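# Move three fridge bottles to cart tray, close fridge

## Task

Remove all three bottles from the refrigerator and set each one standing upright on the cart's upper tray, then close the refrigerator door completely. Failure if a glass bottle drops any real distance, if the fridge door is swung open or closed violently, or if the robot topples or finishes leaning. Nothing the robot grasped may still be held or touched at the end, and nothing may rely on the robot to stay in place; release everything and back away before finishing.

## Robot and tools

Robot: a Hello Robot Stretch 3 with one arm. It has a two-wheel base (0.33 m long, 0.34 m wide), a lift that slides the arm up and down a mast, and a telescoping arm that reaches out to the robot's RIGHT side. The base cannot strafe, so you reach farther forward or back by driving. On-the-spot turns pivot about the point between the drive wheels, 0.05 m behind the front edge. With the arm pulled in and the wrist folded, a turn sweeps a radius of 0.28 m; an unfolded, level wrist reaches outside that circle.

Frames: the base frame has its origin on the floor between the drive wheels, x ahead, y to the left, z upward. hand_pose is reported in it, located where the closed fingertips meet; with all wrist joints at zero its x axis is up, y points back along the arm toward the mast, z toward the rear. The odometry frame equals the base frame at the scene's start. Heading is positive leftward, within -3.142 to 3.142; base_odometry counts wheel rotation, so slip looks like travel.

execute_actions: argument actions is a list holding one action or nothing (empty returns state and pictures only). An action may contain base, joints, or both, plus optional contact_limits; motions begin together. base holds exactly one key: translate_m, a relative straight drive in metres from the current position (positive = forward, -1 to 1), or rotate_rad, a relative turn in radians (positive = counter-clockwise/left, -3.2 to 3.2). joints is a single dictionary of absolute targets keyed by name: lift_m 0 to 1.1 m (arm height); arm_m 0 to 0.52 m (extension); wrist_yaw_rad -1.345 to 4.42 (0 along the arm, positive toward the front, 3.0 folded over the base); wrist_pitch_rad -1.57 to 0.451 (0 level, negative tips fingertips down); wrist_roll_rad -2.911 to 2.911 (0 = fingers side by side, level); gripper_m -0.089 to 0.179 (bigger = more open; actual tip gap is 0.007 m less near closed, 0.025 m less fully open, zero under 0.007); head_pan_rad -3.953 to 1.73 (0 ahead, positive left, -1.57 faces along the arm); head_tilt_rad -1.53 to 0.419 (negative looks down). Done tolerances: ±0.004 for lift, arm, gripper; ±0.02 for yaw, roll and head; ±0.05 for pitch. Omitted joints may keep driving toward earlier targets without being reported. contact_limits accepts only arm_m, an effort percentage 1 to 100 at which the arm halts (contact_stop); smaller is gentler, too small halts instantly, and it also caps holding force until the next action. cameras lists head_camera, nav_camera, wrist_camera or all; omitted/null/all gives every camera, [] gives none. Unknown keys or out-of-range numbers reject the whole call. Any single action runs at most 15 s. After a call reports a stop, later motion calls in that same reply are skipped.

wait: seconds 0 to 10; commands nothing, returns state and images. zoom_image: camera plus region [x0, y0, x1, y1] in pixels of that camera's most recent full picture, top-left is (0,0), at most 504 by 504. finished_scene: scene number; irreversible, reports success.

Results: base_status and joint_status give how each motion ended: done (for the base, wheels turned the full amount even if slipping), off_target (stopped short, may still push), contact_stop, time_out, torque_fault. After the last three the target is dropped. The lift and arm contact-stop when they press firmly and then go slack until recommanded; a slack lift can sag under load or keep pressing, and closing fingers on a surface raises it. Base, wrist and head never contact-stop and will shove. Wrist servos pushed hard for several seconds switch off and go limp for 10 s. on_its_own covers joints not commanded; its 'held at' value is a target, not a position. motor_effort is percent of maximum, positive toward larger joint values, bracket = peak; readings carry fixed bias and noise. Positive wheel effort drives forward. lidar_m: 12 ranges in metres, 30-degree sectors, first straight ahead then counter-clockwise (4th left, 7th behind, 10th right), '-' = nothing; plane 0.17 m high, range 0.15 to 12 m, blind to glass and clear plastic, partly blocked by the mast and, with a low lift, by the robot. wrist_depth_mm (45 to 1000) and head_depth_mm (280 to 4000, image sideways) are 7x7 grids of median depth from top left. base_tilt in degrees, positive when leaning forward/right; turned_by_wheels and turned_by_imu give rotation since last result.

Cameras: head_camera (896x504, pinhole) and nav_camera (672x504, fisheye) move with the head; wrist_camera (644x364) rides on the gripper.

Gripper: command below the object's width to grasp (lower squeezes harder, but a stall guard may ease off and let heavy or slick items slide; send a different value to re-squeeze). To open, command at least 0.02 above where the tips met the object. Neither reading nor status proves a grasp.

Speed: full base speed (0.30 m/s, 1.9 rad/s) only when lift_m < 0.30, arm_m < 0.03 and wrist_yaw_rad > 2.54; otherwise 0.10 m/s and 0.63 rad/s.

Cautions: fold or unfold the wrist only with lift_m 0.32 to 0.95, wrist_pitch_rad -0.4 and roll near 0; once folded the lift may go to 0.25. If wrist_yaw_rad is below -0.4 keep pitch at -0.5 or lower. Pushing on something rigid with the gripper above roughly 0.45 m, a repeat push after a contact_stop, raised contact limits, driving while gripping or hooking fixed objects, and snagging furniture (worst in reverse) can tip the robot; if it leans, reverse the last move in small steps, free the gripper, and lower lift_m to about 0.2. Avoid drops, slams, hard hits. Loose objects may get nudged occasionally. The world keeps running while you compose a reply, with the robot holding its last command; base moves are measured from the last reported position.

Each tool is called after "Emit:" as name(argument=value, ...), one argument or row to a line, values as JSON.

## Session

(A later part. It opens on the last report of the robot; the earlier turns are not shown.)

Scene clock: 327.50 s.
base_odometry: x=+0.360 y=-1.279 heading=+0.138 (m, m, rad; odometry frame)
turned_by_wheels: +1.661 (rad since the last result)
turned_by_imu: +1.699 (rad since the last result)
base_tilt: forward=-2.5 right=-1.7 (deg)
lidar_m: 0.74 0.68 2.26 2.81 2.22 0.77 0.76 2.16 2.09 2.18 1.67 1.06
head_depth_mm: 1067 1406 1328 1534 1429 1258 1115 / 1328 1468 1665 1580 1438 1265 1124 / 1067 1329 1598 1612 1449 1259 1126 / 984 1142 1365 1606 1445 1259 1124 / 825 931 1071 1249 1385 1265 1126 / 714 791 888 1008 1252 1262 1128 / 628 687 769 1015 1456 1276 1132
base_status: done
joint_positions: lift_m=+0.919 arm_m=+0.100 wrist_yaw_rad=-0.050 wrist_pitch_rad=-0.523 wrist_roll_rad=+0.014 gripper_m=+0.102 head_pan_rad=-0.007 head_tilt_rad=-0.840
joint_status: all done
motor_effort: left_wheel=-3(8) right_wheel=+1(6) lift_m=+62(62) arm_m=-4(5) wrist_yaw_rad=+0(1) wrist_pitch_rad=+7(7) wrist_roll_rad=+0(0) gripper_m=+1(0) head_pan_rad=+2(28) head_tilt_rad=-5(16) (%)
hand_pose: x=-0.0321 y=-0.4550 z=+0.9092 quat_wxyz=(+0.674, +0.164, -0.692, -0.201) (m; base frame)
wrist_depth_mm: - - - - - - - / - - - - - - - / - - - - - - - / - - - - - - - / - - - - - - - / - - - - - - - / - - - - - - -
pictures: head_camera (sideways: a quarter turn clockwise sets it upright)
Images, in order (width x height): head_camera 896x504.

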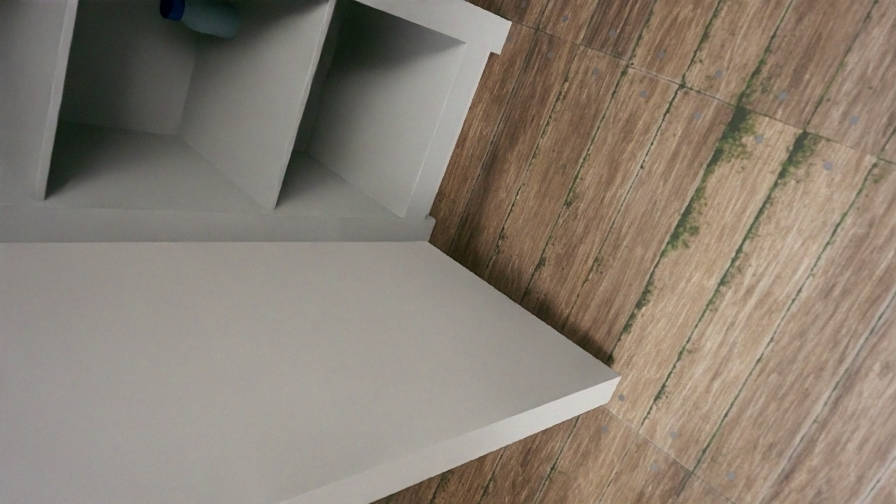

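Emit:
execute_actions(
  actions=[
    {"base": {"translate_m": 0.612}, "joints": {"lift_m": 0.56, "arm_m": 0.07, "wrist_yaw_rad": -0.25, "gripper_m": 0.14, "head_pan_rad": -1.6, "head_tilt_rad": -0.8}},
  ],
  cameras=[],
)

Emit:
execute_actions(
  actions=[
    {"base": {"rotate_rad": 0.96}},
  ],
)

Scene clock: 339.93 s.
base_odometry: x=+0.966 y=-1.195 heading=+0.138 (m, m, rad; odometry frame)
turned_by_wheels: +0.000 (rad since the last result)
turned_by_imu: +0.001 (rad since the last result)
base_tilt: forward=-2.6 right=-1.7 (deg)
lidar_m: 0.29 0.21 0.21 0.22 2.75 1.39 1.37 2.49 2.41 1.52 0.60 0.59
head_depth_mm: 2122 2354 2091 1718 1456 1280 1136 / 2192 2455 2076 1737 1486 1332 - / 2339 2525 2094 1738 1481 - 1098 / 2116 2387 2137 1737 1513 1300 1112 / 1765 1973 2060 1731 1478 1287 1140 / 1512 1666 1860 1741 1484 1264 1135 / 1328 1450 1589 1688 968 1140 1123
base_status: done
joint_positions: lift_m=+0.561 arm_m=+0.070 wrist_yaw_rad=-0.248 wrist_pitch_rad=-0.522 wrist_roll_rad=+0.014 gripper_m=+0.140 head_pan_rad=-1.593 head_tilt_rad=-0.804
joint_status: all done
motor_effort: left_wheel=-4(5) right_wheel=+2(4) lift_m=+19(56) arm_m=-4(3) wrist_yaw_rad=-1(1) wrist_pitch_rad=+7(7) wrist_roll_rad=+0(0) gripper_m=+1(97) head_pan_rad=-3(29) head_tilt_rad=+2(7) (%)
hand_pose: x=-0.0732 y=-0.4188 z=+0.5506 quat_wxyz=(+0.651, +0.095, -0.705, -0.267) (m; base frame)
wrist_depth_mm: 876 - - - - - - / 920 - - - - - - / 953 - - - - - - / 944 - - - - - - / 852 906 899 910 901 934 920 / 758 - 766 782 787 - 800 / 670 682 678 695 699 676 700
pictures: none
No camera images: the call's "cameras" was empty. Leave "cameras" out to get every camera's image.

Scene clock: 342.43 s.
base_odometry: x=+0.966 y=-1.195 heading=+1.098 (m, m, rad; odometry frame)
turned_by_wheels: +0.960 (rad since the last result)
turned_by_imu: +0.982 (rad since the last result)
base_tilt: forward=-2.5 right=-1.6 (deg)
lidar_m: 0.21 0.21 2.81 1.41 1.39 2.53 2.40 1.65 0.60 0.84 0.32 0.22
head_depth_mm: 582 609 656 784 1444 1279 1145 / 763 714 817 932 1043 1258 - / 850 745 1092 1055 1271 - 1100 / 839 746 1044 1058 1276 1227 1115 / 830 750 1114 1060 1241 1226 1130 / 819 754 652 1029 956 1096 1014 / 786 729 632 726 774 719 667
base_status: done
joint_positions: lift_m=+0.561 arm_m=+0.070 wrist_yaw_rad=-0.249 wrist_pitch_rad=-0.522 wrist_roll_rad=+0.014 gripper_m=+0.140 head_pan_rad=-1.593 head_tilt_rad=-0.804
joint_status: not commanded
motor_effort: left_wheel=-2(9) right_wheel=+1(5) lift_m=+19(19) arm_m=-3(4) wrist_yaw_rad=-1(2) wrist_pitch_rad=+7(7) wrist_roll_rad=+0(0) gripper_m=+0(1) head_pan_rad=-2(2) head_tilt_rad=+1(1) (%)
hand_pose: x=-0.0733 y=-0.4188 z=+0.5506 quat_wxyz=(+0.650, +0.095, -0.705, -0.267) (m; base frame)
wrist_depth_mm: 471 536 536 545 404 269 257 / 398 417 426 429 396 283 - / 327 333 337 341 346 313 - / 272 282 298 763 424 353 - / 407 562 719 719 478 892 932 / 373 - 625 632 512 - 795 / 358 534 560 561 586 687 711
pictures: head_camera (sideways: a quarter turn clockwise sets it upright), nav_camera (sideways: a quarter turn counterclockwise sets it upright), wrist_camera
Images, in order (width x height): head_camera 896x504, nav_camera 672x504, wrist_camera 644x364.

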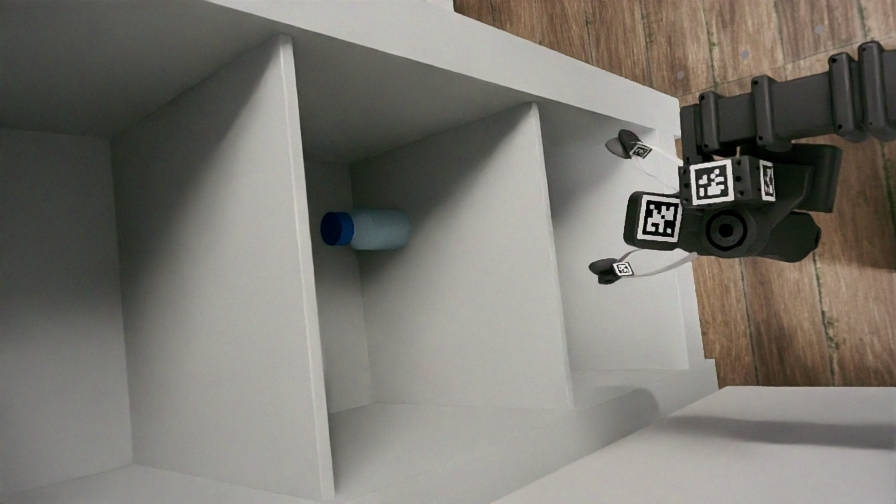

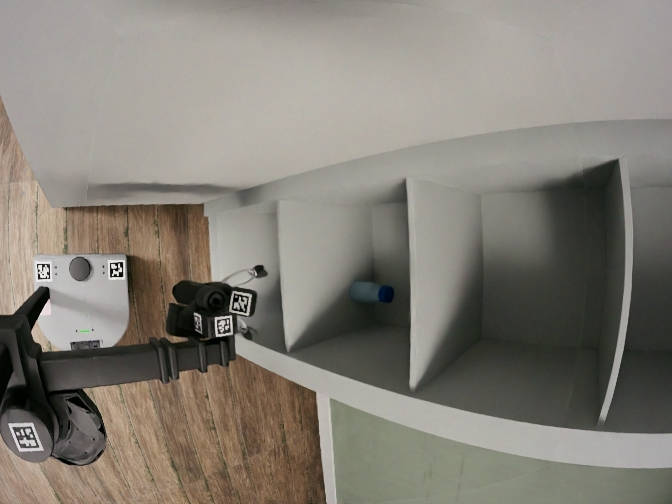

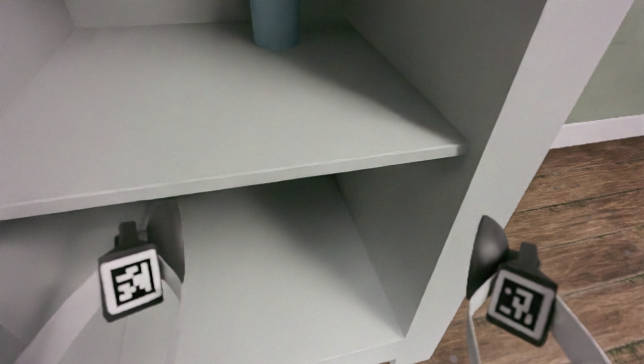

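Emit:
execute_actions(
  actions=[
    {"joints": {"arm_m": 0.40}},
  ],
  cameras=["head_camera", "wrist_camera"],
)

Scene clock: 349.27 s.
base_odometry: x=+0.966 y=-1.195 heading=+1.098 (m, m, rad; odometry frame)
turned_by_wheels: +0.000 (rad since the last result)
turned_by_imu: +0.000 (rad since the last result)
base_tilt: forward=-2.6 right=-1.7 (deg)
lidar_m: 0.21 0.21 2.82 1.41 1.39 2.54 2.41 1.65 0.60 0.84 0.32 0.22
head_depth_mm: 582 611 654 783 1434 1276 1129 / 765 715 817 927 1000 1283 - / 849 744 1095 1124 1280 1231 1134 / 840 748 1033 - 1279 1234 1134 / 829 751 1119 1058 1251 1234 1136 / 817 755 651 1035 957 1093 1023 / 787 729 633 727 777 718 668
base_status: not commanded
joint_positions: lift_m=+0.561 arm_m=+0.400 wrist_yaw_rad=-0.249 wrist_pitch_rad=-0.522 wrist_roll_rad=+0.014 gripper_m=+0.140 head_pan_rad=-1.593 head_tilt_rad=-0.804
joint_status: all done
motor_effort: left_wheel=-3(3) right_wheel=+1(2) lift_m=+19(19) arm_m=+2(3) wrist_yaw_rad=-1(1) wrist_pitch_rad=+7(7) wrist_roll_rad=+0(0) gripper_m=+1(1) head_pan_rad=-3(3) head_tilt_rad=+1(0) (%)
hand_pose: x=-0.0734 y=-0.7482 z=+0.5506 quat_wxyz=(+0.650, +0.095, -0.705, -0.267) (m; base frame)
wrist_depth_mm: 261 274 292 180 323 245 184 / 282 300 317 200 354 251 188 / 305 317 329 213 338 259 191 / 271 273 278 244 285 266 196 / 230 240 237 239 241 244 201 / 205 - 206 208 210 - 203 / - 181 183 184 186 183 186
pictures: head_camera (sideways: a quarter turn clockwise sets it upright), wrist_camera
Images, in order (width x height): head_camera 896x504, wrist_camera 644x364.

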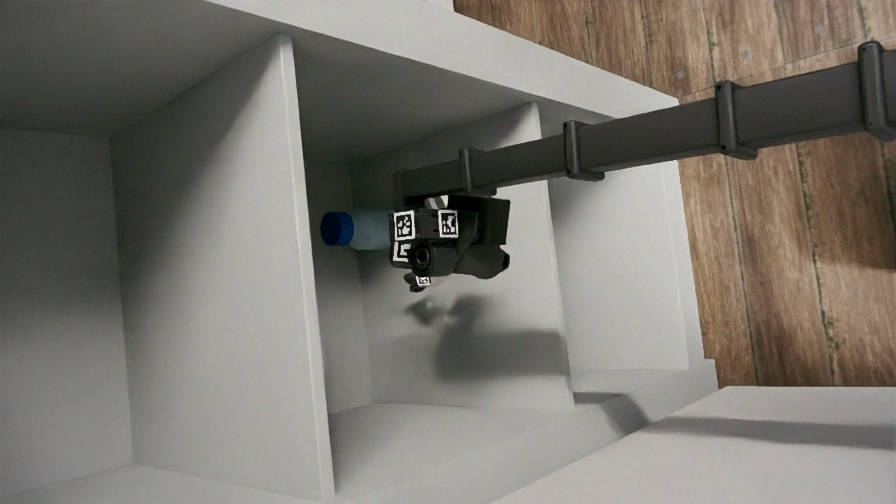

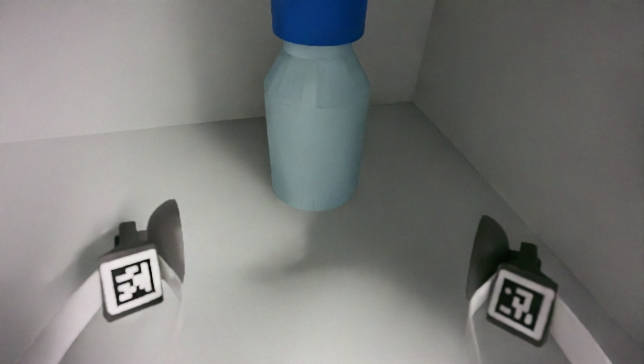

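Emit:
execute_actions(
  actions=[
    {"base": {"translate_m": -0.019}, "joints": {"arm_m": 0.512, "lift_m": 0.556}},
  ],
  cameras=["wrist_camera"],
)

Scene clock: 353.47 s.
base_odometry: x=+0.958 y=-1.212 heading=+1.098 (m, m, rad; odometry frame)
turned_by_wheels: +0.000 (rad since the last result)
turned_by_imu: +0.000 (rad since the last result)
base_tilt: forward=-2.5 right=-1.7 (deg)
lidar_m: 0.23 0.23 2.80 1.41 1.38 2.52 2.39 1.66 0.59 0.82 0.34 0.24
head_depth_mm: 541 575 641 810 1442 1279 1121 / 707 701 761 866 1001 1284 - / 852 743 642 1024 1273 1229 1126 / 843 746 647 1026 1272 1232 1133 / 829 751 1120 1055 1249 1225 1128 / 822 754 652 1037 959 1161 1099 / 799 756 654 748 816 781 729
base_status: done
joint_positions: lift_m=+0.557 arm_m=+0.512 wrist_yaw_rad=-0.249 wrist_pitch_rad=-0.522 wrist_roll_rad=+0.014 gripper_m=+0.140 head_pan_rad=-1.593 head_tilt_rad=-0.803
joint_status: all done
motor_effort: left_wheel=-3(8) right_wheel=+1(2) lift_m=+19(19) arm_m=+2(1) wrist_yaw_rad=-1(0) wrist_pitch_rad=+7(7) wrist_roll_rad=+0(0) gripper_m=-1(1) head_pan_rad=-3(3) head_tilt_rad=+1(1) (%)
hand_pose: x=-0.0734 y=-0.8602 z=+0.5466 quat_wxyz=(+0.650, +0.095, -0.705, -0.267) (m; base frame)
wrist_depth_mm: 170 177 186 117 213 212 159 / 185 195 197 86 98 217 163 / 201 214 219 85 264 224 166 / 223 239 246 106 267 230 169 / 225 234 218 109 224 224 173 / 199 - 196 117 201 - 177 / - 176 175 146 182 179 173
pictures: wrist_camera
Images, in order (width x height): wrist_camera 644x364.

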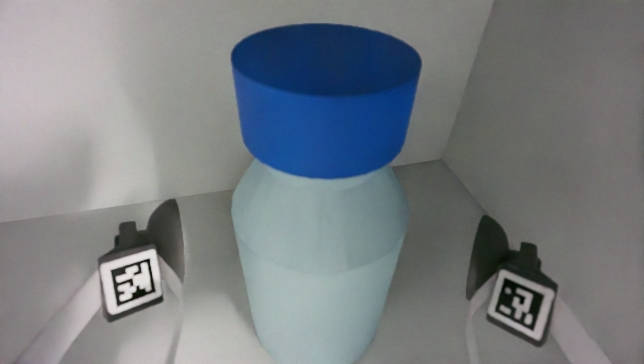

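Emit:
execute_actions(
  actions=[
    {"joints": {"arm_m": 0.52, "gripper_m": 0.033}},
  ],
  cameras=["wrist_camera"],
)

Scene clock: 356.77 s.
base_odometry: x=+0.958 y=-1.212 heading=+1.098 (m, m, rad; odometry frame)
turned_by_wheels: +0.000 (rad since the last result)
turned_by_imu: +0.000 (rad since the last result)
base_tilt: forward=-2.5 right=-1.7 (deg)
lidar_m: 0.23 0.23 2.81 1.40 1.38 2.51 2.39 1.65 0.59 0.82 0.34 0.24
head_depth_mm: 542 576 642 808 1430 1268 1133 / 708 703 759 866 1001 1296 - / 847 747 646 1027 1276 1236 1132 / 841 751 643 1033 1275 1232 1134 / 830 754 1127 1059 1244 1230 1140 / 819 752 651 1043 965 1162 1101 / 797 756 653 750 815 783 730
base_status: not commanded
joint_positions: lift_m=+0.557 arm_m=+0.517 wrist_yaw_rad=-0.248 wrist_pitch_rad=-0.529 wrist_roll_rad=+0.014 gripper_m=+0.034 head_pan_rad=-1.593 head_tilt_rad=-0.803
joint_status: all done
joint sent to its limit — the command would take arm_m past its upper limit, so that joint was sent only as far as its limit.
motor_effort: left_wheel=-1(3) right_wheel=+0(1) lift_m=+21(21) arm_m=+2(0) wrist_yaw_rad=-2(4) wrist_pitch_rad=+9(9) wrist_roll_rad=+0(0) gripper_m=-21(99) head_pan_rad=-3(2) head_tilt_rad=+1(0) (%)
hand_pose: x=-0.0728 y=-0.8644 z=+0.5451 quat_wxyz=(+0.650, +0.098, -0.704, -0.269) (m; base frame)
wrist_depth_mm: 166 173 182 184 206 210 159 / 180 189 193 82 87 218 162 / 197 210 215 74 81 224 166 / 220 234 245 85 122 231 170 / 223 225 112 101 109 226 173 / 196 198 121 103 110 205 178 / 174 175 173 125 174 180 175
pictures: wrist_camera
Images, in order (width x height): wrist_camera 644x364.

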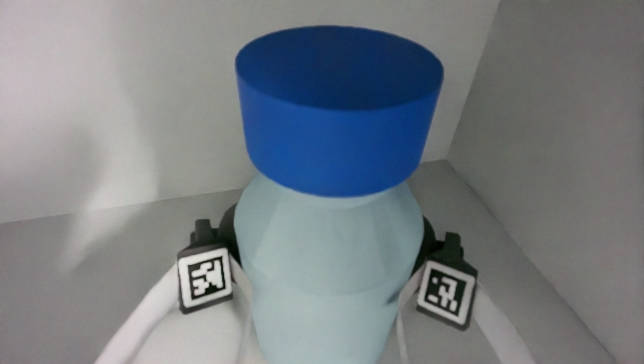

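Emit:
execute_actions(
  actions=[
    {"joints": {"lift_m": 0.63, "arm_m": 0.08, "wrist_yaw_rad": -0.05}},
  ],
  cameras=["wrist_camera"],
)

Emit:
execute_actions(
  actions=[
    {"base": {"rotate_rad": -1.218}, "joints": {"lift_m": 0.85, "head_tilt_rad": -0.6}},
  ],
  cameras=[],
)

Scene clock: 392.80 s.
base_odometry: x=+0.958 y=-1.212 heading=+1.098 (m, m, rad; odometry frame)
turned_by_wheels: +0.000 (rad since the last result)
turned_by_imu: -0.001 (rad since the last result)
base_tilt: forward=-2.5 right=-1.7 (deg)
lidar_m: 0.23 0.23 2.81 1.40 1.38 2.53 2.39 1.66 0.59 0.82 0.34 0.24
head_depth_mm: 541 576 641 808 1441 1273 1158 / 709 699 757 864 1004 - - / 849 745 1042 1056 1250 - 1132 / 844 748 1141 1054 697 1236 1136 / 827 748 1122 1056 1249 1236 1132 / 821 752 651 1037 966 1160 1096 / 798 755 653 750 814 784 729
base_status: not commanded
joint_positions: lift_m=+0.629 arm_m=+0.080 wrist_yaw_rad=-0.050 wrist_pitch_rad=-0.546 wrist_roll_rad=+0.014 gripper_m=+0.034 head_pan_rad=-1.593 head_tilt_rad=-0.803
joint_status: all done
motor_effort: left_wheel=-3(4) right_wheel=+1(2) lift_m=+66(65) arm_m=-3(4) wrist_yaw_rad=+0(4) wrist_pitch_rad=+14(15) wrist_roll_rad=+0(0) gripper_m=-22(22) head_pan_rad=-3(3) head_tilt_rad=+0(0) (%)
hand_pose: x=-0.0320 y=-0.4315 z=+0.6143 quat_wxyz=(+0.671, +0.172, -0.690, -0.209) (m; base frame)
wrist_depth_mm: 325 489 583 579 573 356 247 / 325 484 497 80 87 356 247 / 324 416 418 77 86 359 259 / 323 362 354 87 355 355 286 / 320 331 114 101 109 345 355 / 351 439 121 104 110 397 864 / 411 520 610 124 544 733 763
pictures: wrist_camera
Images, in order (width x height): wrist_camera 644x364.

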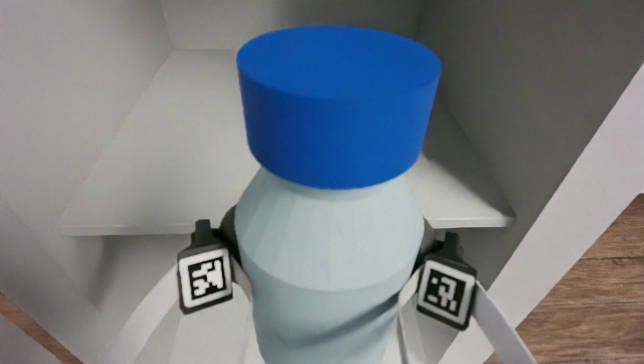

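Scene clock: 395.67 s.
base_odometry: x=+0.958 y=-1.212 heading=-0.120 (m, m, rad; odometry frame)
turned_by_wheels: -1.218 (rad since the last result)
turned_by_imu: -1.246 (rad since the last result)
base_tilt: forward=-2.5 right=-1.6 (deg)
lidar_m: 0.44 0.26 0.23 0.23 2.80 2.68 1.36 1.37 2.39 2.12 0.61 0.59
head_depth_mm: 1984 2201 2422 2148 1808 - 1175 / 1997 2239 2512 2198 1811 - 1163 / 2064 2287 2560 2164 1830 - 1165 / 2118 2326 2579 2160 520 - 1190 / 2135 2388 2656 2188 1737 1424 1222 / 2160 2355 2585 2200 1743 1447 1221 / 1878 1957 2052 2052 1735 1447 1219
base_status: done
joint_positions: lift_m=+0.849 arm_m=+0.080 wrist_yaw_rad=-0.050 wrist_pitch_rad=-0.546 wrist_roll_rad=+0.014 gripper_m=+0.034 head_pan_rad=-1.593 head_tilt_rad=-0.606
joint_status: all done
motor_effort: left_wheel=+3(11) right_wheel=-2(6) lift_m=+67(65) arm_m=-3(3) wrist_yaw_rad=+0(0) wrist_pitch_rad=+14(14) wrist_roll_rad=+0(0) gripper_m=-22(22) head_pan_rad=-2(3) head_tilt_rad=+2(16) (%)
hand_pose: x=-0.0319 y=-0.4314 z=+0.8342 quat_wxyz=(+0.671, +0.172, -0.690, -0.209) (m; base frame)
wrist_depth_mm: 978 - - - - - - / - - - 80 86 - - / - - - 78 86 - - / - - - 87 - - - / - - 115 101 109 - - / - - 121 104 110 - - / 925 947 944 124 975 979 968
pictures: none
No camera images: the call's "cameras" was empty. Leave "cameras" out to get every camera's image.

Emit:
execute_actions(
  actions=[],
)

Scene clock: 404.40 s.
base_odometry: x=+0.958 y=-1.212 heading=-0.120 (m, m, rad; odometry frame)
turned_by_wheels: +0.000 (rad since the last result)
turned_by_imu: +0.000 (rad since the last result)
base_tilt: forward=-2.5 right=-1.7 (deg)
lidar_m: 0.44 0.26 0.23 0.23 2.80 2.68 1.36 1.37 2.38 2.11 0.60 0.59
head_depth_mm: 1964 2180 2438 2170 1808 - 1173 / 1995 2242 2495 2175 1820 - 1155 / 2053 2272 2571 2166 1825 - 1153 / 2095 2312 2651 2187 521 - 1189 / 2124 2397 2642 2175 1733 1434 1218 / 2179 2349 2591 2226 1726 1431 1222 / 1884 1934 2043 2058 1747 1443 1220
base_status: done
joint_positions: lift_m=+0.849 arm_m=+0.080 wrist_yaw_rad=-0.050 wrist_pitch_rad=-0.546 wrist_roll_rad=+0.014 gripper_m=+0.034 head_pan_rad=-1.593 head_tilt_rad=-0.606
joint_status: all done
motor_effort: left_wheel=+4(11) right_wheel=-3(6) lift_m=+66(65) arm_m=-3(3) wrist_yaw_rad=+0(0) wrist_pitch_rad=+14(14) wrist_roll_rad=+0(0) gripper_m=-22(22) head_pan_rad=-3(3) head_tilt_rad=+3(16) (%)
hand_pose: x=-0.0319 y=-0.4314 z=+0.8342 quat_wxyz=(+0.671, +0.172, -0.690, -0.209) (m; base frame)
wrist_depth_mm: 978 - - - - - - / - - - 80 86 - - / - - - 77 85 - - / - - - 87 - - - / - - 114 101 109 - - / - - 121 104 110 - - / 943 940 930 125 928 980 976
pictures: head_camera (sideways: a quarter turn clockwise sets it upright), nav_camera (sideways: a quarter turn counterclockwise sets it upright), wrist_camera
Images, in order (width x height): head_camera 896x504, nav_camera 672x504, wrist_camera 644x364.

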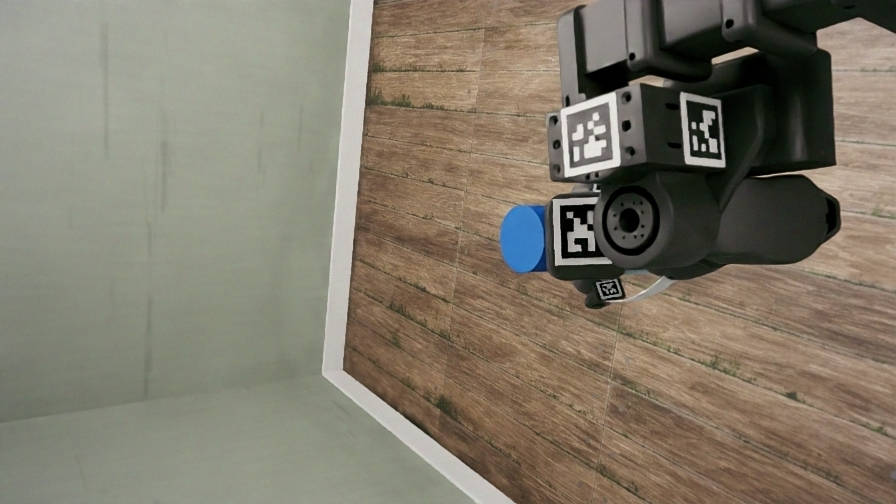

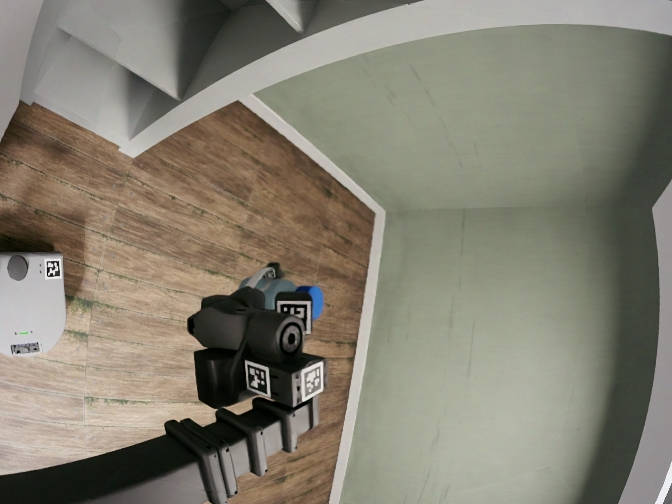

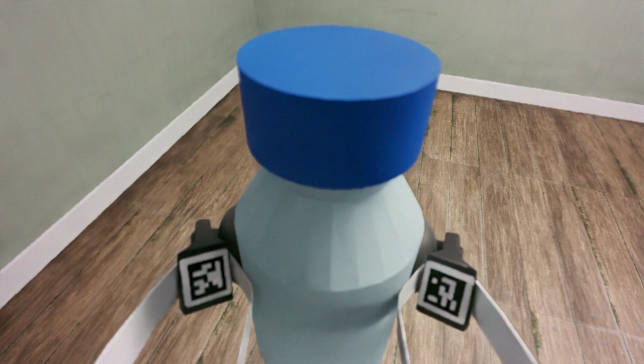

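Emit:
execute_actions(
  actions=[
    {"base": {"translate_m": -0.61}, "joints": {"lift_m": 1.035, "arm_m": 0.40, "head_pan_rad": -2.6, "head_tilt_rad": -0.55}},
  ],
)

Scene clock: 413.13 s.
base_odometry: x=+0.352 y=-1.139 heading=-0.120 (m, m, rad; odometry frame)
turned_by_wheels: +0.000 (rad since the last result)
turned_by_imu: +0.000 (rad since the last result)
base_tilt: forward=-2.5 right=-1.6 (deg)
lidar_m: 0.77 0.63 2.56 2.12 2.36 2.09 0.75 0.76 2.21 2.22 1.92 1.12
head_depth_mm: 1971 2115 1694 - - - 1181 / 2123 2359 2372 - - - 1204 / 2309 2570 2702 - - - 1237 / 2525 2805 3034 - - 1384 1246 / 2496 2667 - - - 1425 1243 / 2236 2406 - - - 1462 1249 / 2088 2237 - - - 1491 1255
base_status: done
joint_positions: lift_m=+1.034 arm_m=+0.400 wrist_yaw_rad=-0.050 wrist_pitch_rad=-0.547 wrist_roll_rad=+0.014 gripper_m=+0.034 head_pan_rad=-2.593 head_tilt_rad=-0.557
joint_status: all done
motor_effort: left_wheel=+3(5) right_wheel=-3(6) lift_m=+66(71) arm_m=+2(3) wrist_yaw_rad=+0(0) wrist_pitch_rad=+14(15) wrist_roll_rad=+0(0) gripper_m=-21(22) head_pan_rad=-3(29) head_tilt_rad=+2(10) (%)
hand_pose: x=-0.0319 y=-0.7507 z=+1.0191 quat_wxyz=(+0.671, +0.173, -0.690, -0.210) (m; base frame)
wrist_depth_mm: - - - - - - - / - - - 80 86 - - / - - - 77 86 - - / - - - 87 - - - / - - 115 101 110 - - / - - 121 104 110 - - / - - - 124 - - -
pictures: head_camera (sideways: a quarter turn clockwise sets it upright), nav_camera (sideways: a quarter turn counterclockwise sets it upright), wrist_camera
Images, in order (width x height): head_camera 896x504, nav_camera 672x504, wrist_camera 644x364.

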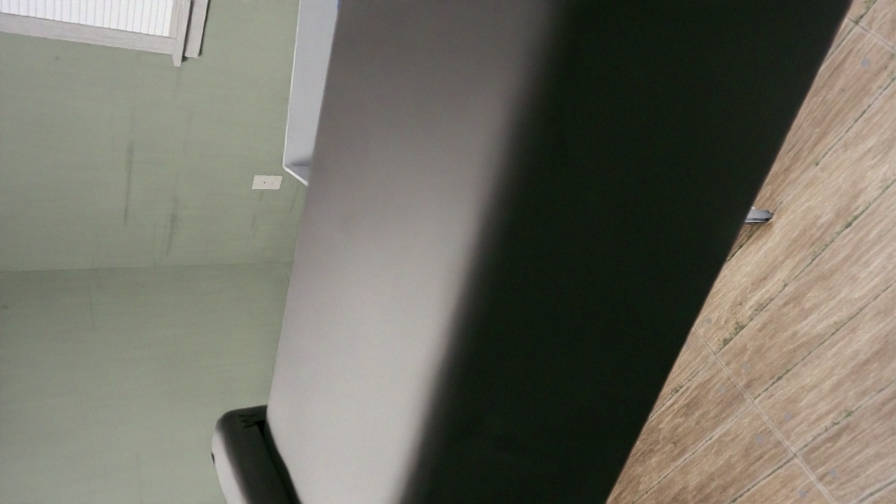

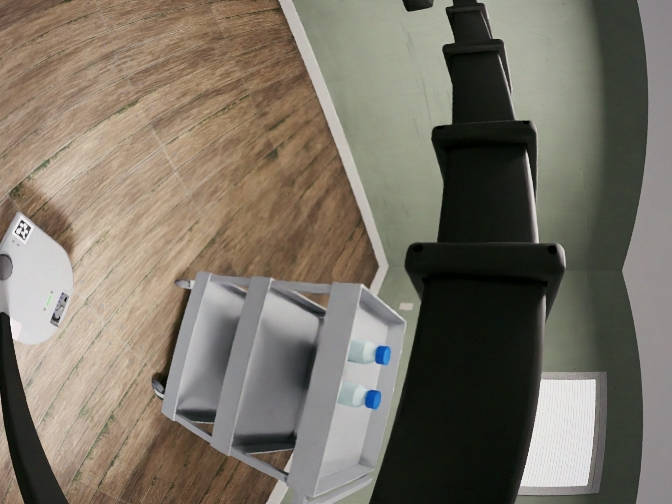

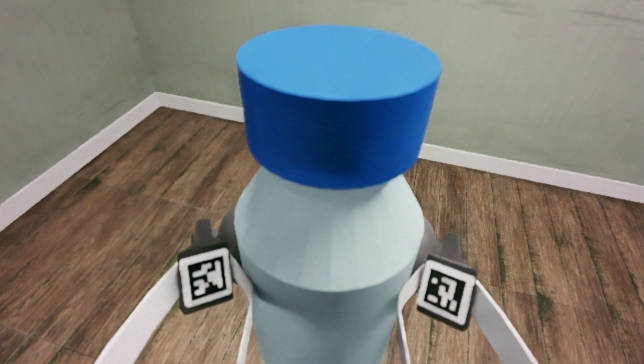

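Emit:
execute_actions(
  actions=[
    {"base": {"rotate_rad": -1.535}, "joints": {"head_pan_rad": -1.45, "head_tilt_rad": -0.5}},
  ],
)

Scene clock: 419.53 s.
base_odometry: x=+0.352 y=-1.139 heading=-1.655 (m, m, rad; odometry frame)
turned_by_wheels: -1.535 (rad since the last result)
turned_by_imu: -1.570 (rad since the last result)
base_tilt: forward=-2.5 right=-1.7 (deg)
lidar_m: 2.22 1.89 1.12 0.74 0.67 2.55 2.13 2.33 0.81 0.75 0.76 2.21
head_depth_mm: 1721 - 2014 914 1799 1509 1266 / 1759 - 1227 876 1172 1268 1229 / 1836 1984 719 977 1205 1280 1242 / 1906 2081 2232 877 1217 1278 1245 / 1974 2204 2319 885 1216 1288 1243 / 2091 2299 2440 878 1212 1260 1228 / 2146 2409 2670 963 1749 1512 1286
base_status: done
joint_positions: lift_m=+1.034 arm_m=+0.400 wrist_yaw_rad=-0.051 wrist_pitch_rad=-0.547 wrist_roll_rad=+0.014 gripper_m=+0.034 head_pan_rad=-1.457 head_tilt_rad=-0.507
joint_status: all done
motor_effort: left_wheel=+2(13) right_wheel=-3(8) lift_m=+66(66) arm_m=+1(2) wrist_yaw_rad=+0(2) wrist_pitch_rad=+15(15) wrist_roll_rad=+0(0) gripper_m=-22(21) head_pan_rad=+2(28) head_tilt_rad=+1(6) (%)
hand_pose: x=-0.0320 y=-0.7508 z=+1.0191 quat_wxyz=(+0.671, +0.172, -0.690, -0.210) (m; base frame)
wrist_depth_mm: - - - - - - - / - - 600 80 86 - - / 578 607 607 77 85 - - / 520 524 515 87 428 - - / 305 427 115 101 110 403 - / 302 362 121 104 110 353 - / 343 352 348 124 288 314 -
pictures: head_camera (sideways: a quarter turn clockwise sets it upright), nav_camera (sideways: a quarter turn counterclockwise sets it upright), wrist_camera
Images, in order (width x height): head_camera 896x504, nav_camera 672x504, wrist_camera 644x364.

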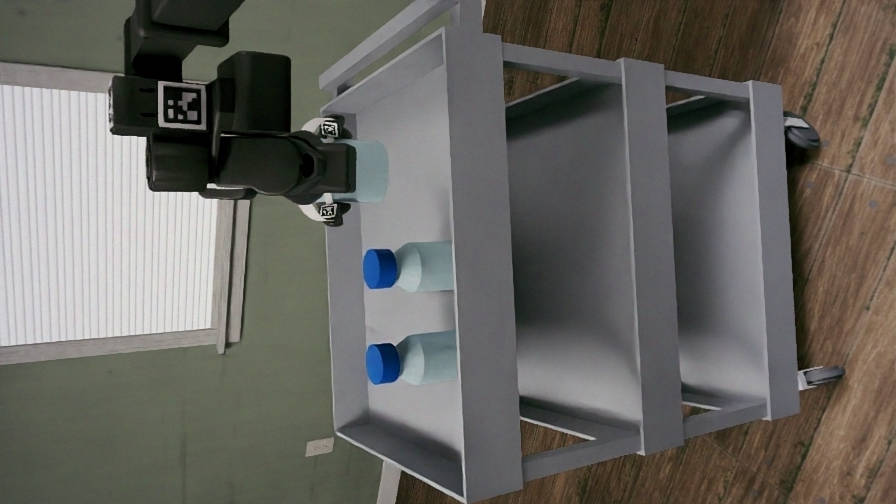

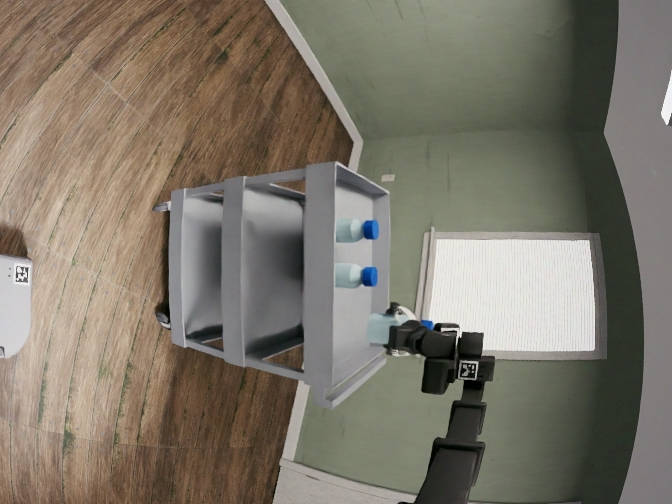

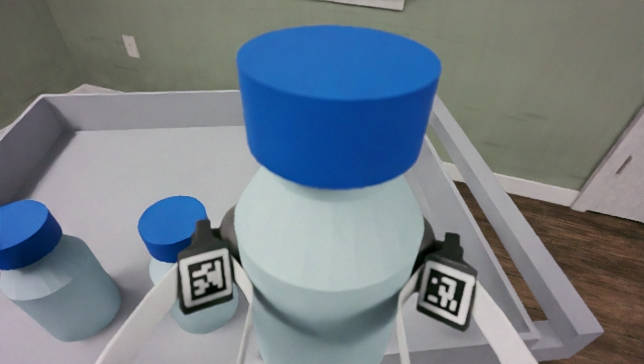

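Emit:
execute_actions(
  actions=[
    {"joints": {"arm_m": 0.512, "lift_m": 0.865}},
  ],
)

Scene clock: 424.40 s.
base_odometry: x=+0.352 y=-1.139 heading=-1.655 (m, m, rad; odometry frame)
turned_by_wheels: +0.000 (rad since the last result)
turned_by_imu: +0.000 (rad since the last result)
base_tilt: forward=-2.5 right=-1.6 (deg)
lidar_m: 2.22 1.90 1.13 0.74 0.67 2.56 2.13 2.32 0.81 0.75 0.76 2.21
head_depth_mm: 1718 1873 2025 - 1360 1480 1264 / 1790 1931 2061 860 1183 1270 1240 / 1830 2019 2162 859 1207 1283 1239 / 1922 2093 2235 876 1213 1281 1249 / 1974 2205 2325 882 1213 1276 1241 / 2063 2267 2418 872 1210 1262 1230 / 2171 2408 2695 957 1743 1501 1286
base_status: not commanded
joint_positions: lift_m=+0.866 arm_m=+0.512 wrist_yaw_rad=-0.051 wrist_pitch_rad=-0.547 wrist_roll_rad=+0.014 gripper_m=+0.034 head_pan_rad=-1.457 head_tilt_rad=-0.507
joint_status: all done
motor_effort: left_wheel=+2(3) right_wheel=-3(3) lift_m=+23(59) arm_m=+3(2) wrist_yaw_rad=+0(0) wrist_pitch_rad=+14(14) wrist_roll_rad=+0(0) gripper_m=-21(20) head_pan_rad=+2(2) head_tilt_rad=+2(2) (%)
hand_pose: x=-0.0320 y=-0.8627 z=+0.8503 quat_wxyz=(+0.671, +0.172, -0.690, -0.210) (m; base frame)
wrist_depth_mm: 397 406 418 407 424 432 - / 405 413 381 80 87 317 - / 330 332 324 78 85 301 244 / 278 280 274 87 273 285 224 / 126 239 115 101 110 252 216 / 123 153 121 104 110 220 209 / 131 179 186 124 189 195 196
pictures: head_camera (sideways: a quarter turn clockwise sets it upright), nav_camera (sideways: a quarter turn counterclockwise sets it upright), wrist_camera
Images, in order (width x height): head_camera 896x504, nav_camera 672x504, wrist_camera 644x364.

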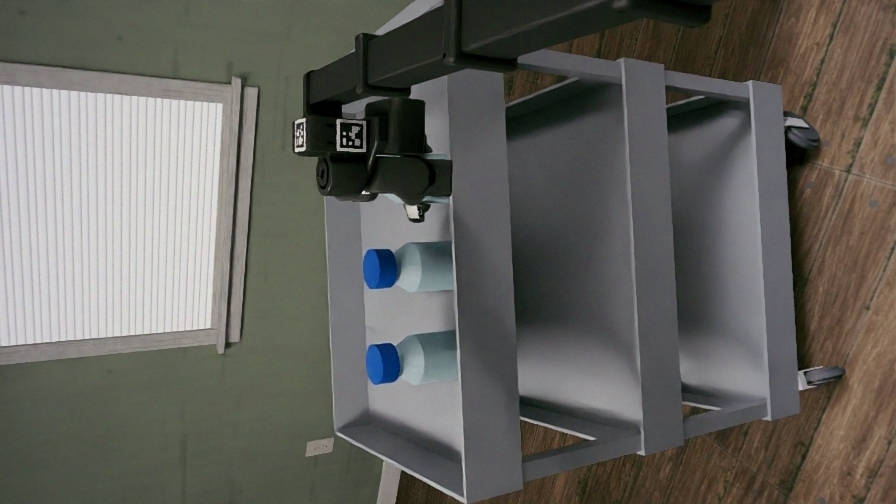

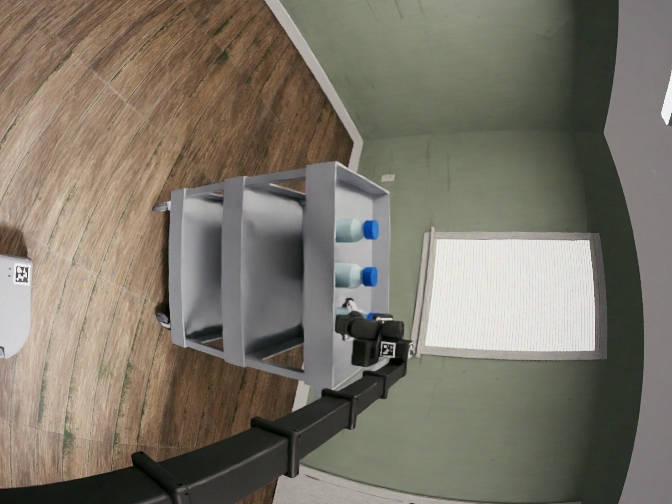

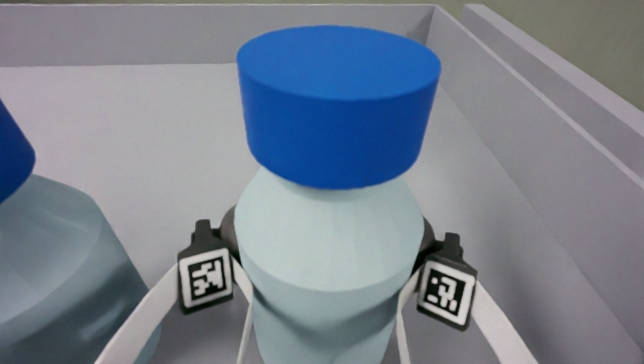

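Emit:
execute_actions(
  actions=[
    {"joints": {"lift_m": 0.848}},
  ],
  cameras=["wrist_camera", "head_camera"],
)

Scene clock: 426.10 s.
base_odometry: x=+0.352 y=-1.139 heading=-1.655 (m, m, rad; odometry frame)
turned_by_wheels: +0.000 (rad since the last result)
turned_by_imu: +0.000 (rad since the last result)
base_tilt: forward=-2.5 right=-1.8 (deg)
lidar_m: 2.22 1.89 1.13 0.74 0.67 2.56 2.12 2.34 0.81 0.75 0.76 2.22
head_depth_mm: 1698 1855 2007 906 1010 1484 1266 / 1763 1940 2063 867 1179 1272 1241 / 1842 2004 2157 862 1204 1276 1250 / 1903 2085 2210 876 1215 1283 1246 / 1982 2193 2325 883 1221 1289 1252 / 2082 2315 2468 880 1211 1260 1226 / 2164 2381 2734 962 1763 1504 1290
base_status: not commanded
joint_positions: lift_m=+0.849 arm_m=+0.512 wrist_yaw_rad=-0.051 wrist_pitch_rad=-0.534 wrist_roll_rad=+0.014 gripper_m=+0.034 head_pan_rad=-1.457 head_tilt_rad=-0.507
joint_status: all done
motor_effort: left_wheel=+2(3) right_wheel=-2(2) lift_m=+20(25) arm_m=+2(2) wrist_yaw_rad=+1(1) wrist_pitch_rad=+11(15) wrist_roll_rad=+0(0) gripper_m=-22(22) head_pan_rad=+2(2) head_tilt_rad=+1(2) (%)
hand_pose: x=-0.0321 y=-0.8647 z=+0.8361 quat_wxyz=(+0.673, +0.168, -0.691, -0.205) (m; base frame)
wrist_depth_mm: 395 404 408 110 418 378 - / 385 391 362 80 85 306 279 / 309 314 305 77 84 300 229 / 132 264 256 86 256 270 214 / 119 223 114 101 109 235 217 / 122 154 121 104 110 206 202 / 129 169 174 125 175 181 183
pictures: head_camera (sideways: a quarter turn clockwise sets it upright), wrist_camera
Images, in order (width x height): head_camera 896x504, wrist_camera 644x364.

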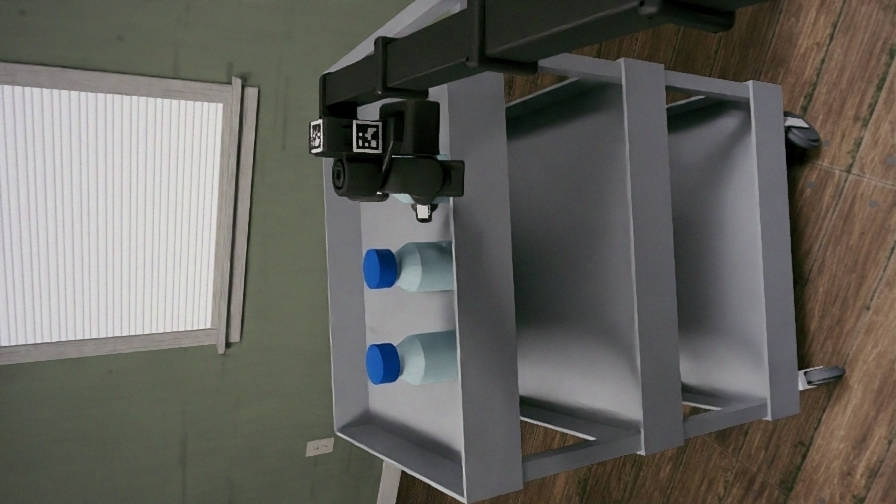

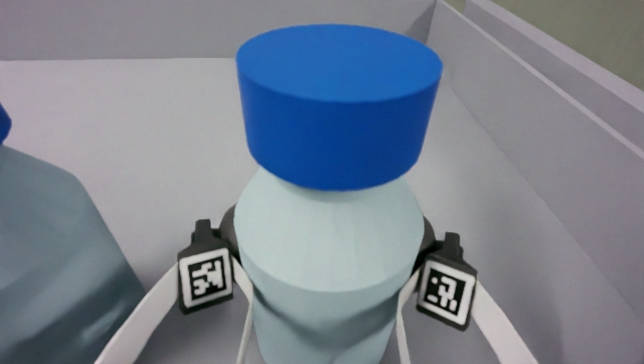

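Touching the tray. Release.

Emit:
execute_actions(
  actions=[
    {"joints": {"lift_m": 0.845, "gripper_m": 0.102}},
  ],
  cameras=["wrist_camera", "head_camera"],
)

Scene clock: 428.87 s.
base_odometry: x=+0.352 y=-1.139 heading=-1.655 (m, m, rad; odometry frame)
turned_by_wheels: +0.000 (rad since the last result)
turned_by_imu: +0.000 (rad since the last result)
base_tilt: forward=-2.5 right=-1.7 (deg)
lidar_m: 2.22 1.89 1.13 0.74 0.67 2.56 2.12 2.33 0.81 0.75 0.76 2.21
head_depth_mm: 1724 1859 2006 913 - 1480 1259 / 1766 1927 2077 863 1178 1266 1241 / 1838 2014 2161 863 1206 1277 1244 / 1895 2093 2221 873 1215 1282 1248 / 1982 2199 2366 888 1207 1283 1254 / 2078 2324 2434 873 1203 1248 1231 / 2159 2405 2703 960 1754 1505 1297
base_status: not commanded
joint_positions: lift_m=+0.846 arm_m=+0.512 wrist_yaw_rad=-0.051 wrist_pitch_rad=-0.518 wrist_roll_rad=+0.014 gripper_m=+0.102 head_pan_rad=-1.457 head_tilt_rad=-0.507
joint_status: all done
motor_effort: left_wheel=+3(3) right_wheel=-3(3) lift_m=+18(16) arm_m=+2(2) wrist_yaw_rad=+0(0) wrist_pitch_rad=+5(11) wrist_roll_rad=+0(0) gripper_m=+2(94) head_pan_rad=+2(2) head_tilt_rad=+1(1) (%)
hand_pose: x=-0.0322 y=-0.8671 z=+0.8365 quat_wxyz=(+0.674, +0.163, -0.692, -0.200) (m; base frame)
wrist_depth_mm: 393 402 404 403 418 395 - / 396 401 368 83 89 312 290 / 319 322 310 79 88 301 232 / 258 264 262 89 257 271 214 / 119 226 118 104 112 238 215 / 121 143 190 107 125 208 202 / 126 169 175 131 176 178 183
pictures: head_camera (sideways: a quarter turn clockwise sets it upright), wrist_camera
Images, in order (width x height): head_camera 896x504, wrist_camera 644x364.

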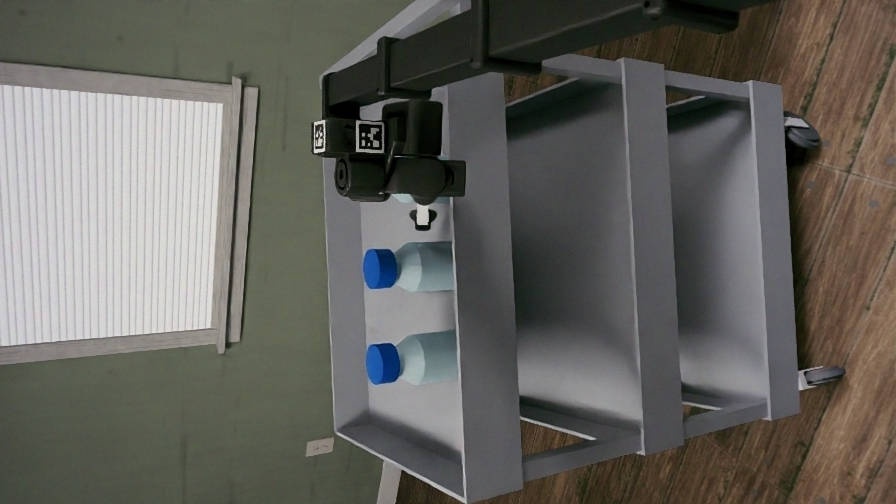

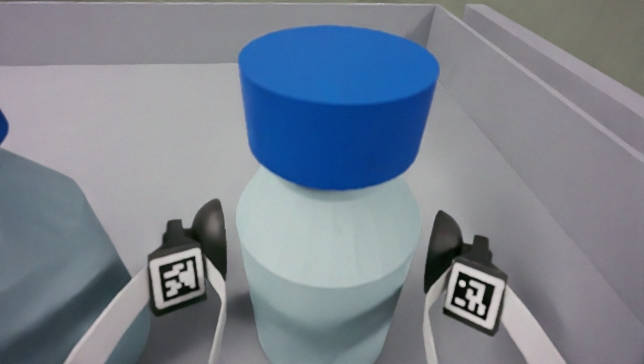

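Emit:
execute_actions(
  actions=[
    {"joints": {"lift_m": 0.93, "arm_m": 0.31}},
  ],
  cameras=["head_camera"],
)

Scene clock: 457.93 s.
base_odometry: x=+0.352 y=-1.139 heading=-1.655 (m, m, rad; odometry frame)
turned_by_wheels: +0.000 (rad since the last result)
turned_by_imu: +0.000 (rad since the last result)
base_tilt: forward=-2.5 right=-1.7 (deg)
lidar_m: 2.22 1.89 1.13 0.74 0.67 2.56 2.12 2.33 0.81 0.75 0.76 2.21
head_depth_mm: 1715 1859 2006 887 1756 1510 1260 / 1779 1935 2079 - 1180 1275 1243 / 1828 2022 2180 - 1209 1272 1242 / 1926 2108 2224 872 1210 1271 1249 / 1974 2179 2338 885 1226 1280 1254 / 2074 2304 2476 876 1226 1255 1228 / 2170 2396 2702 961 1753 1513 1295
base_status: not commanded
joint_positions: lift_m=+0.929 arm_m=+0.310 wrist_yaw_rad=-0.051 wrist_pitch_rad=-0.518 wrist_roll_rad=+0.014 gripper_m=+0.102 head_pan_rad=-1.457 head_tilt_rad=-0.507
joint_status: all done
motor_effort: left_wheel=+3(2) right_wheel=-2(3) lift_m=+62(62) arm_m=-4(3) wrist_yaw_rad=+0(0) wrist_pitch_rad=+6(5) wrist_roll_rad=+0(0) gripper_m=+1(0) head_pan_rad=+2(2) head_tilt_rad=+2(2) (%)
hand_pose: x=-0.0322 y=-0.6656 z=+0.9202 quat_wxyz=(+0.674, +0.163, -0.692, -0.200) (m; base frame)
wrist_depth_mm: - 599 619 648 - - - / 296 558 571 305 565 - - / 296 456 334 322 475 387 - / 319 369 344 347 412 325 - / 269 268 287 296 307 321 - / 309 305 632 644 636 - - / 565 571 579 580 584 - -
pictures: head_camera (sideways: a quarter turn clockwise sets it upright)
Images, in order (width x height): head_camera 896x504.

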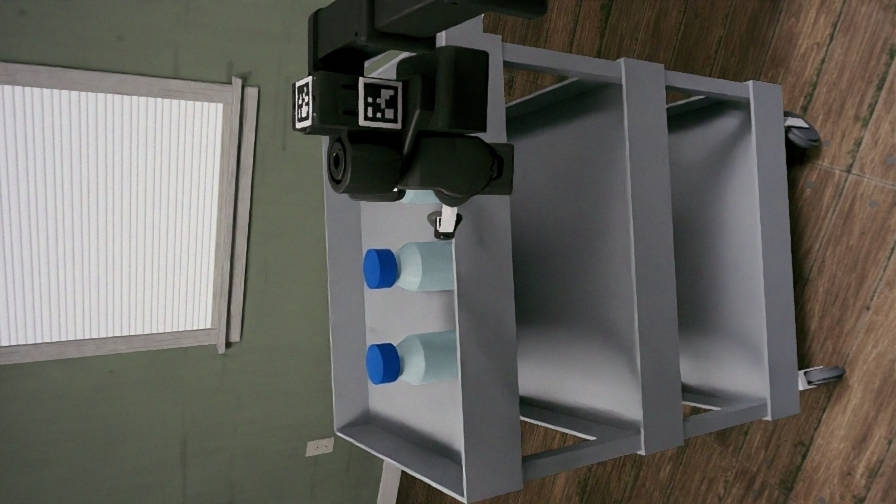

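Emit:
execute_actions(
  actions=[
    {"base": {"rotate_rad": -2.34}, "joints": {"lift_m": 0.5, "arm_m": 0.47, "wrist_yaw_rad": -1.0, "wrist_pitch_rad": -0.6, "gripper_m": 0.0, "head_pan_rad": -1.8, "head_tilt_rad": -0.85}},
  ],
)

Scene clock: 464.23 s.
base_odometry: x=+0.352 y=-1.139 heading=+2.288 (m, m, rad; odometry frame)
turned_by_wheels: -2.340 (rad since the last result)
turned_by_imu: -2.393 (rad since the last result)
base_tilt: forward=-2.5 right=-1.7 (deg)
lidar_m: 2.15 0.76 0.75 2.27 2.24 2.26 1.72 1.13 0.63 2.52 2.12 2.70
head_depth_mm: 630 776 1011 1441 1432 1262 1111 / 557 671 838 1118 1416 1251 1142 / 576 653 783 948 1247 1288 1144 / 2264 2446 2020 1704 1419 1259 1141 / 2572 2533 2014 1589 1459 1265 1124 / 2678 2500 2040 1687 1450 1266 1127 / 2451 2528 2022 1682 1443 1277 1131
base_status: done
joint_positions: lift_m=+0.501 arm_m=+0.470 wrist_yaw_rad=-0.999 wrist_pitch_rad=-0.610 wrist_roll_rad=+0.014 gripper_m=+0.000 head_pan_rad=-1.793 head_tilt_rad=-0.839
joint_status: all done
motor_effort: left_wheel=+3(10) right_wheel=-2(7) lift_m=+19(60) arm_m=+1(3) wrist_yaw_rad=-1(2) wrist_pitch_rad=+3(5) wrist_roll_rad=+0(0) gripper_m=-2(95) head_pan_rad=-2(21) head_tilt_rad=-4(16) (%)
hand_pose: x=-0.1864 y=-0.7207 z=+0.4727 quat_wxyz=(+0.485, -0.140, -0.697, -0.509) (m; base frame)
wrist_depth_mm: - - - - - 237 139 / - - - - 676 224 135 / 947 984 984 992 577 214 131 / 828 842 854 865 514 204 127 / 721 734 742 - 442 194 126 / 643 660 661 - 327 186 143 / 584 589 601 593 444 197 173
pictures: head_camera (sideways: a quarter turn clockwise sets it upright), nav_camera (sideways: a quarter turn counterclockwise sets it upright), wrist_camera
Images, in order (width x height): head_camera 896x504, nav_camera 672x504, wrist_camera 644x364.

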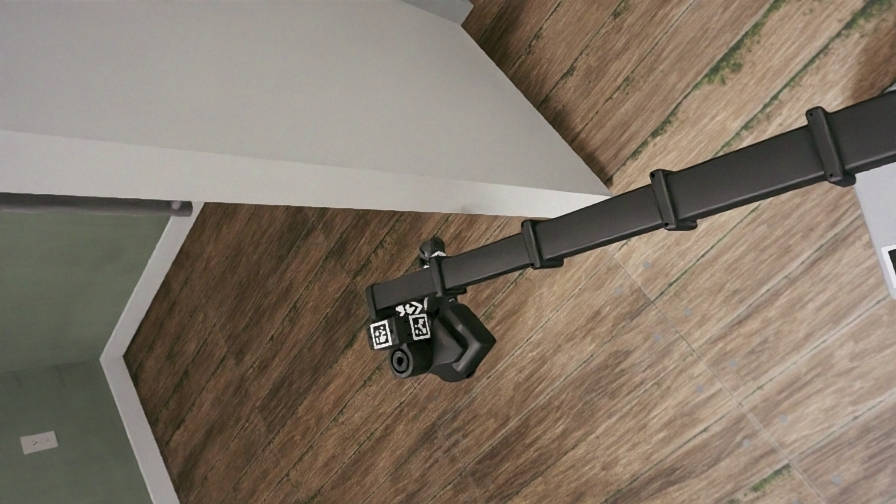

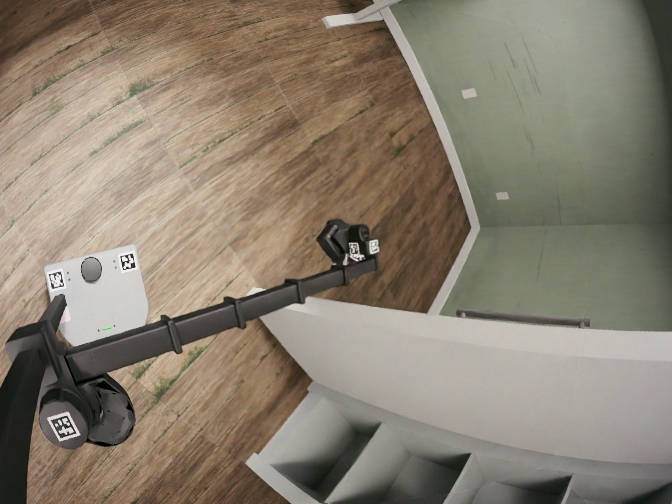

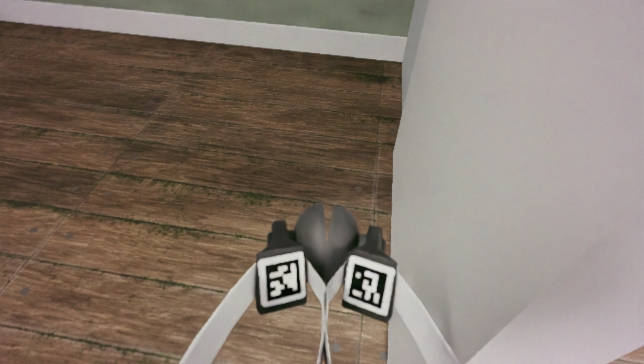

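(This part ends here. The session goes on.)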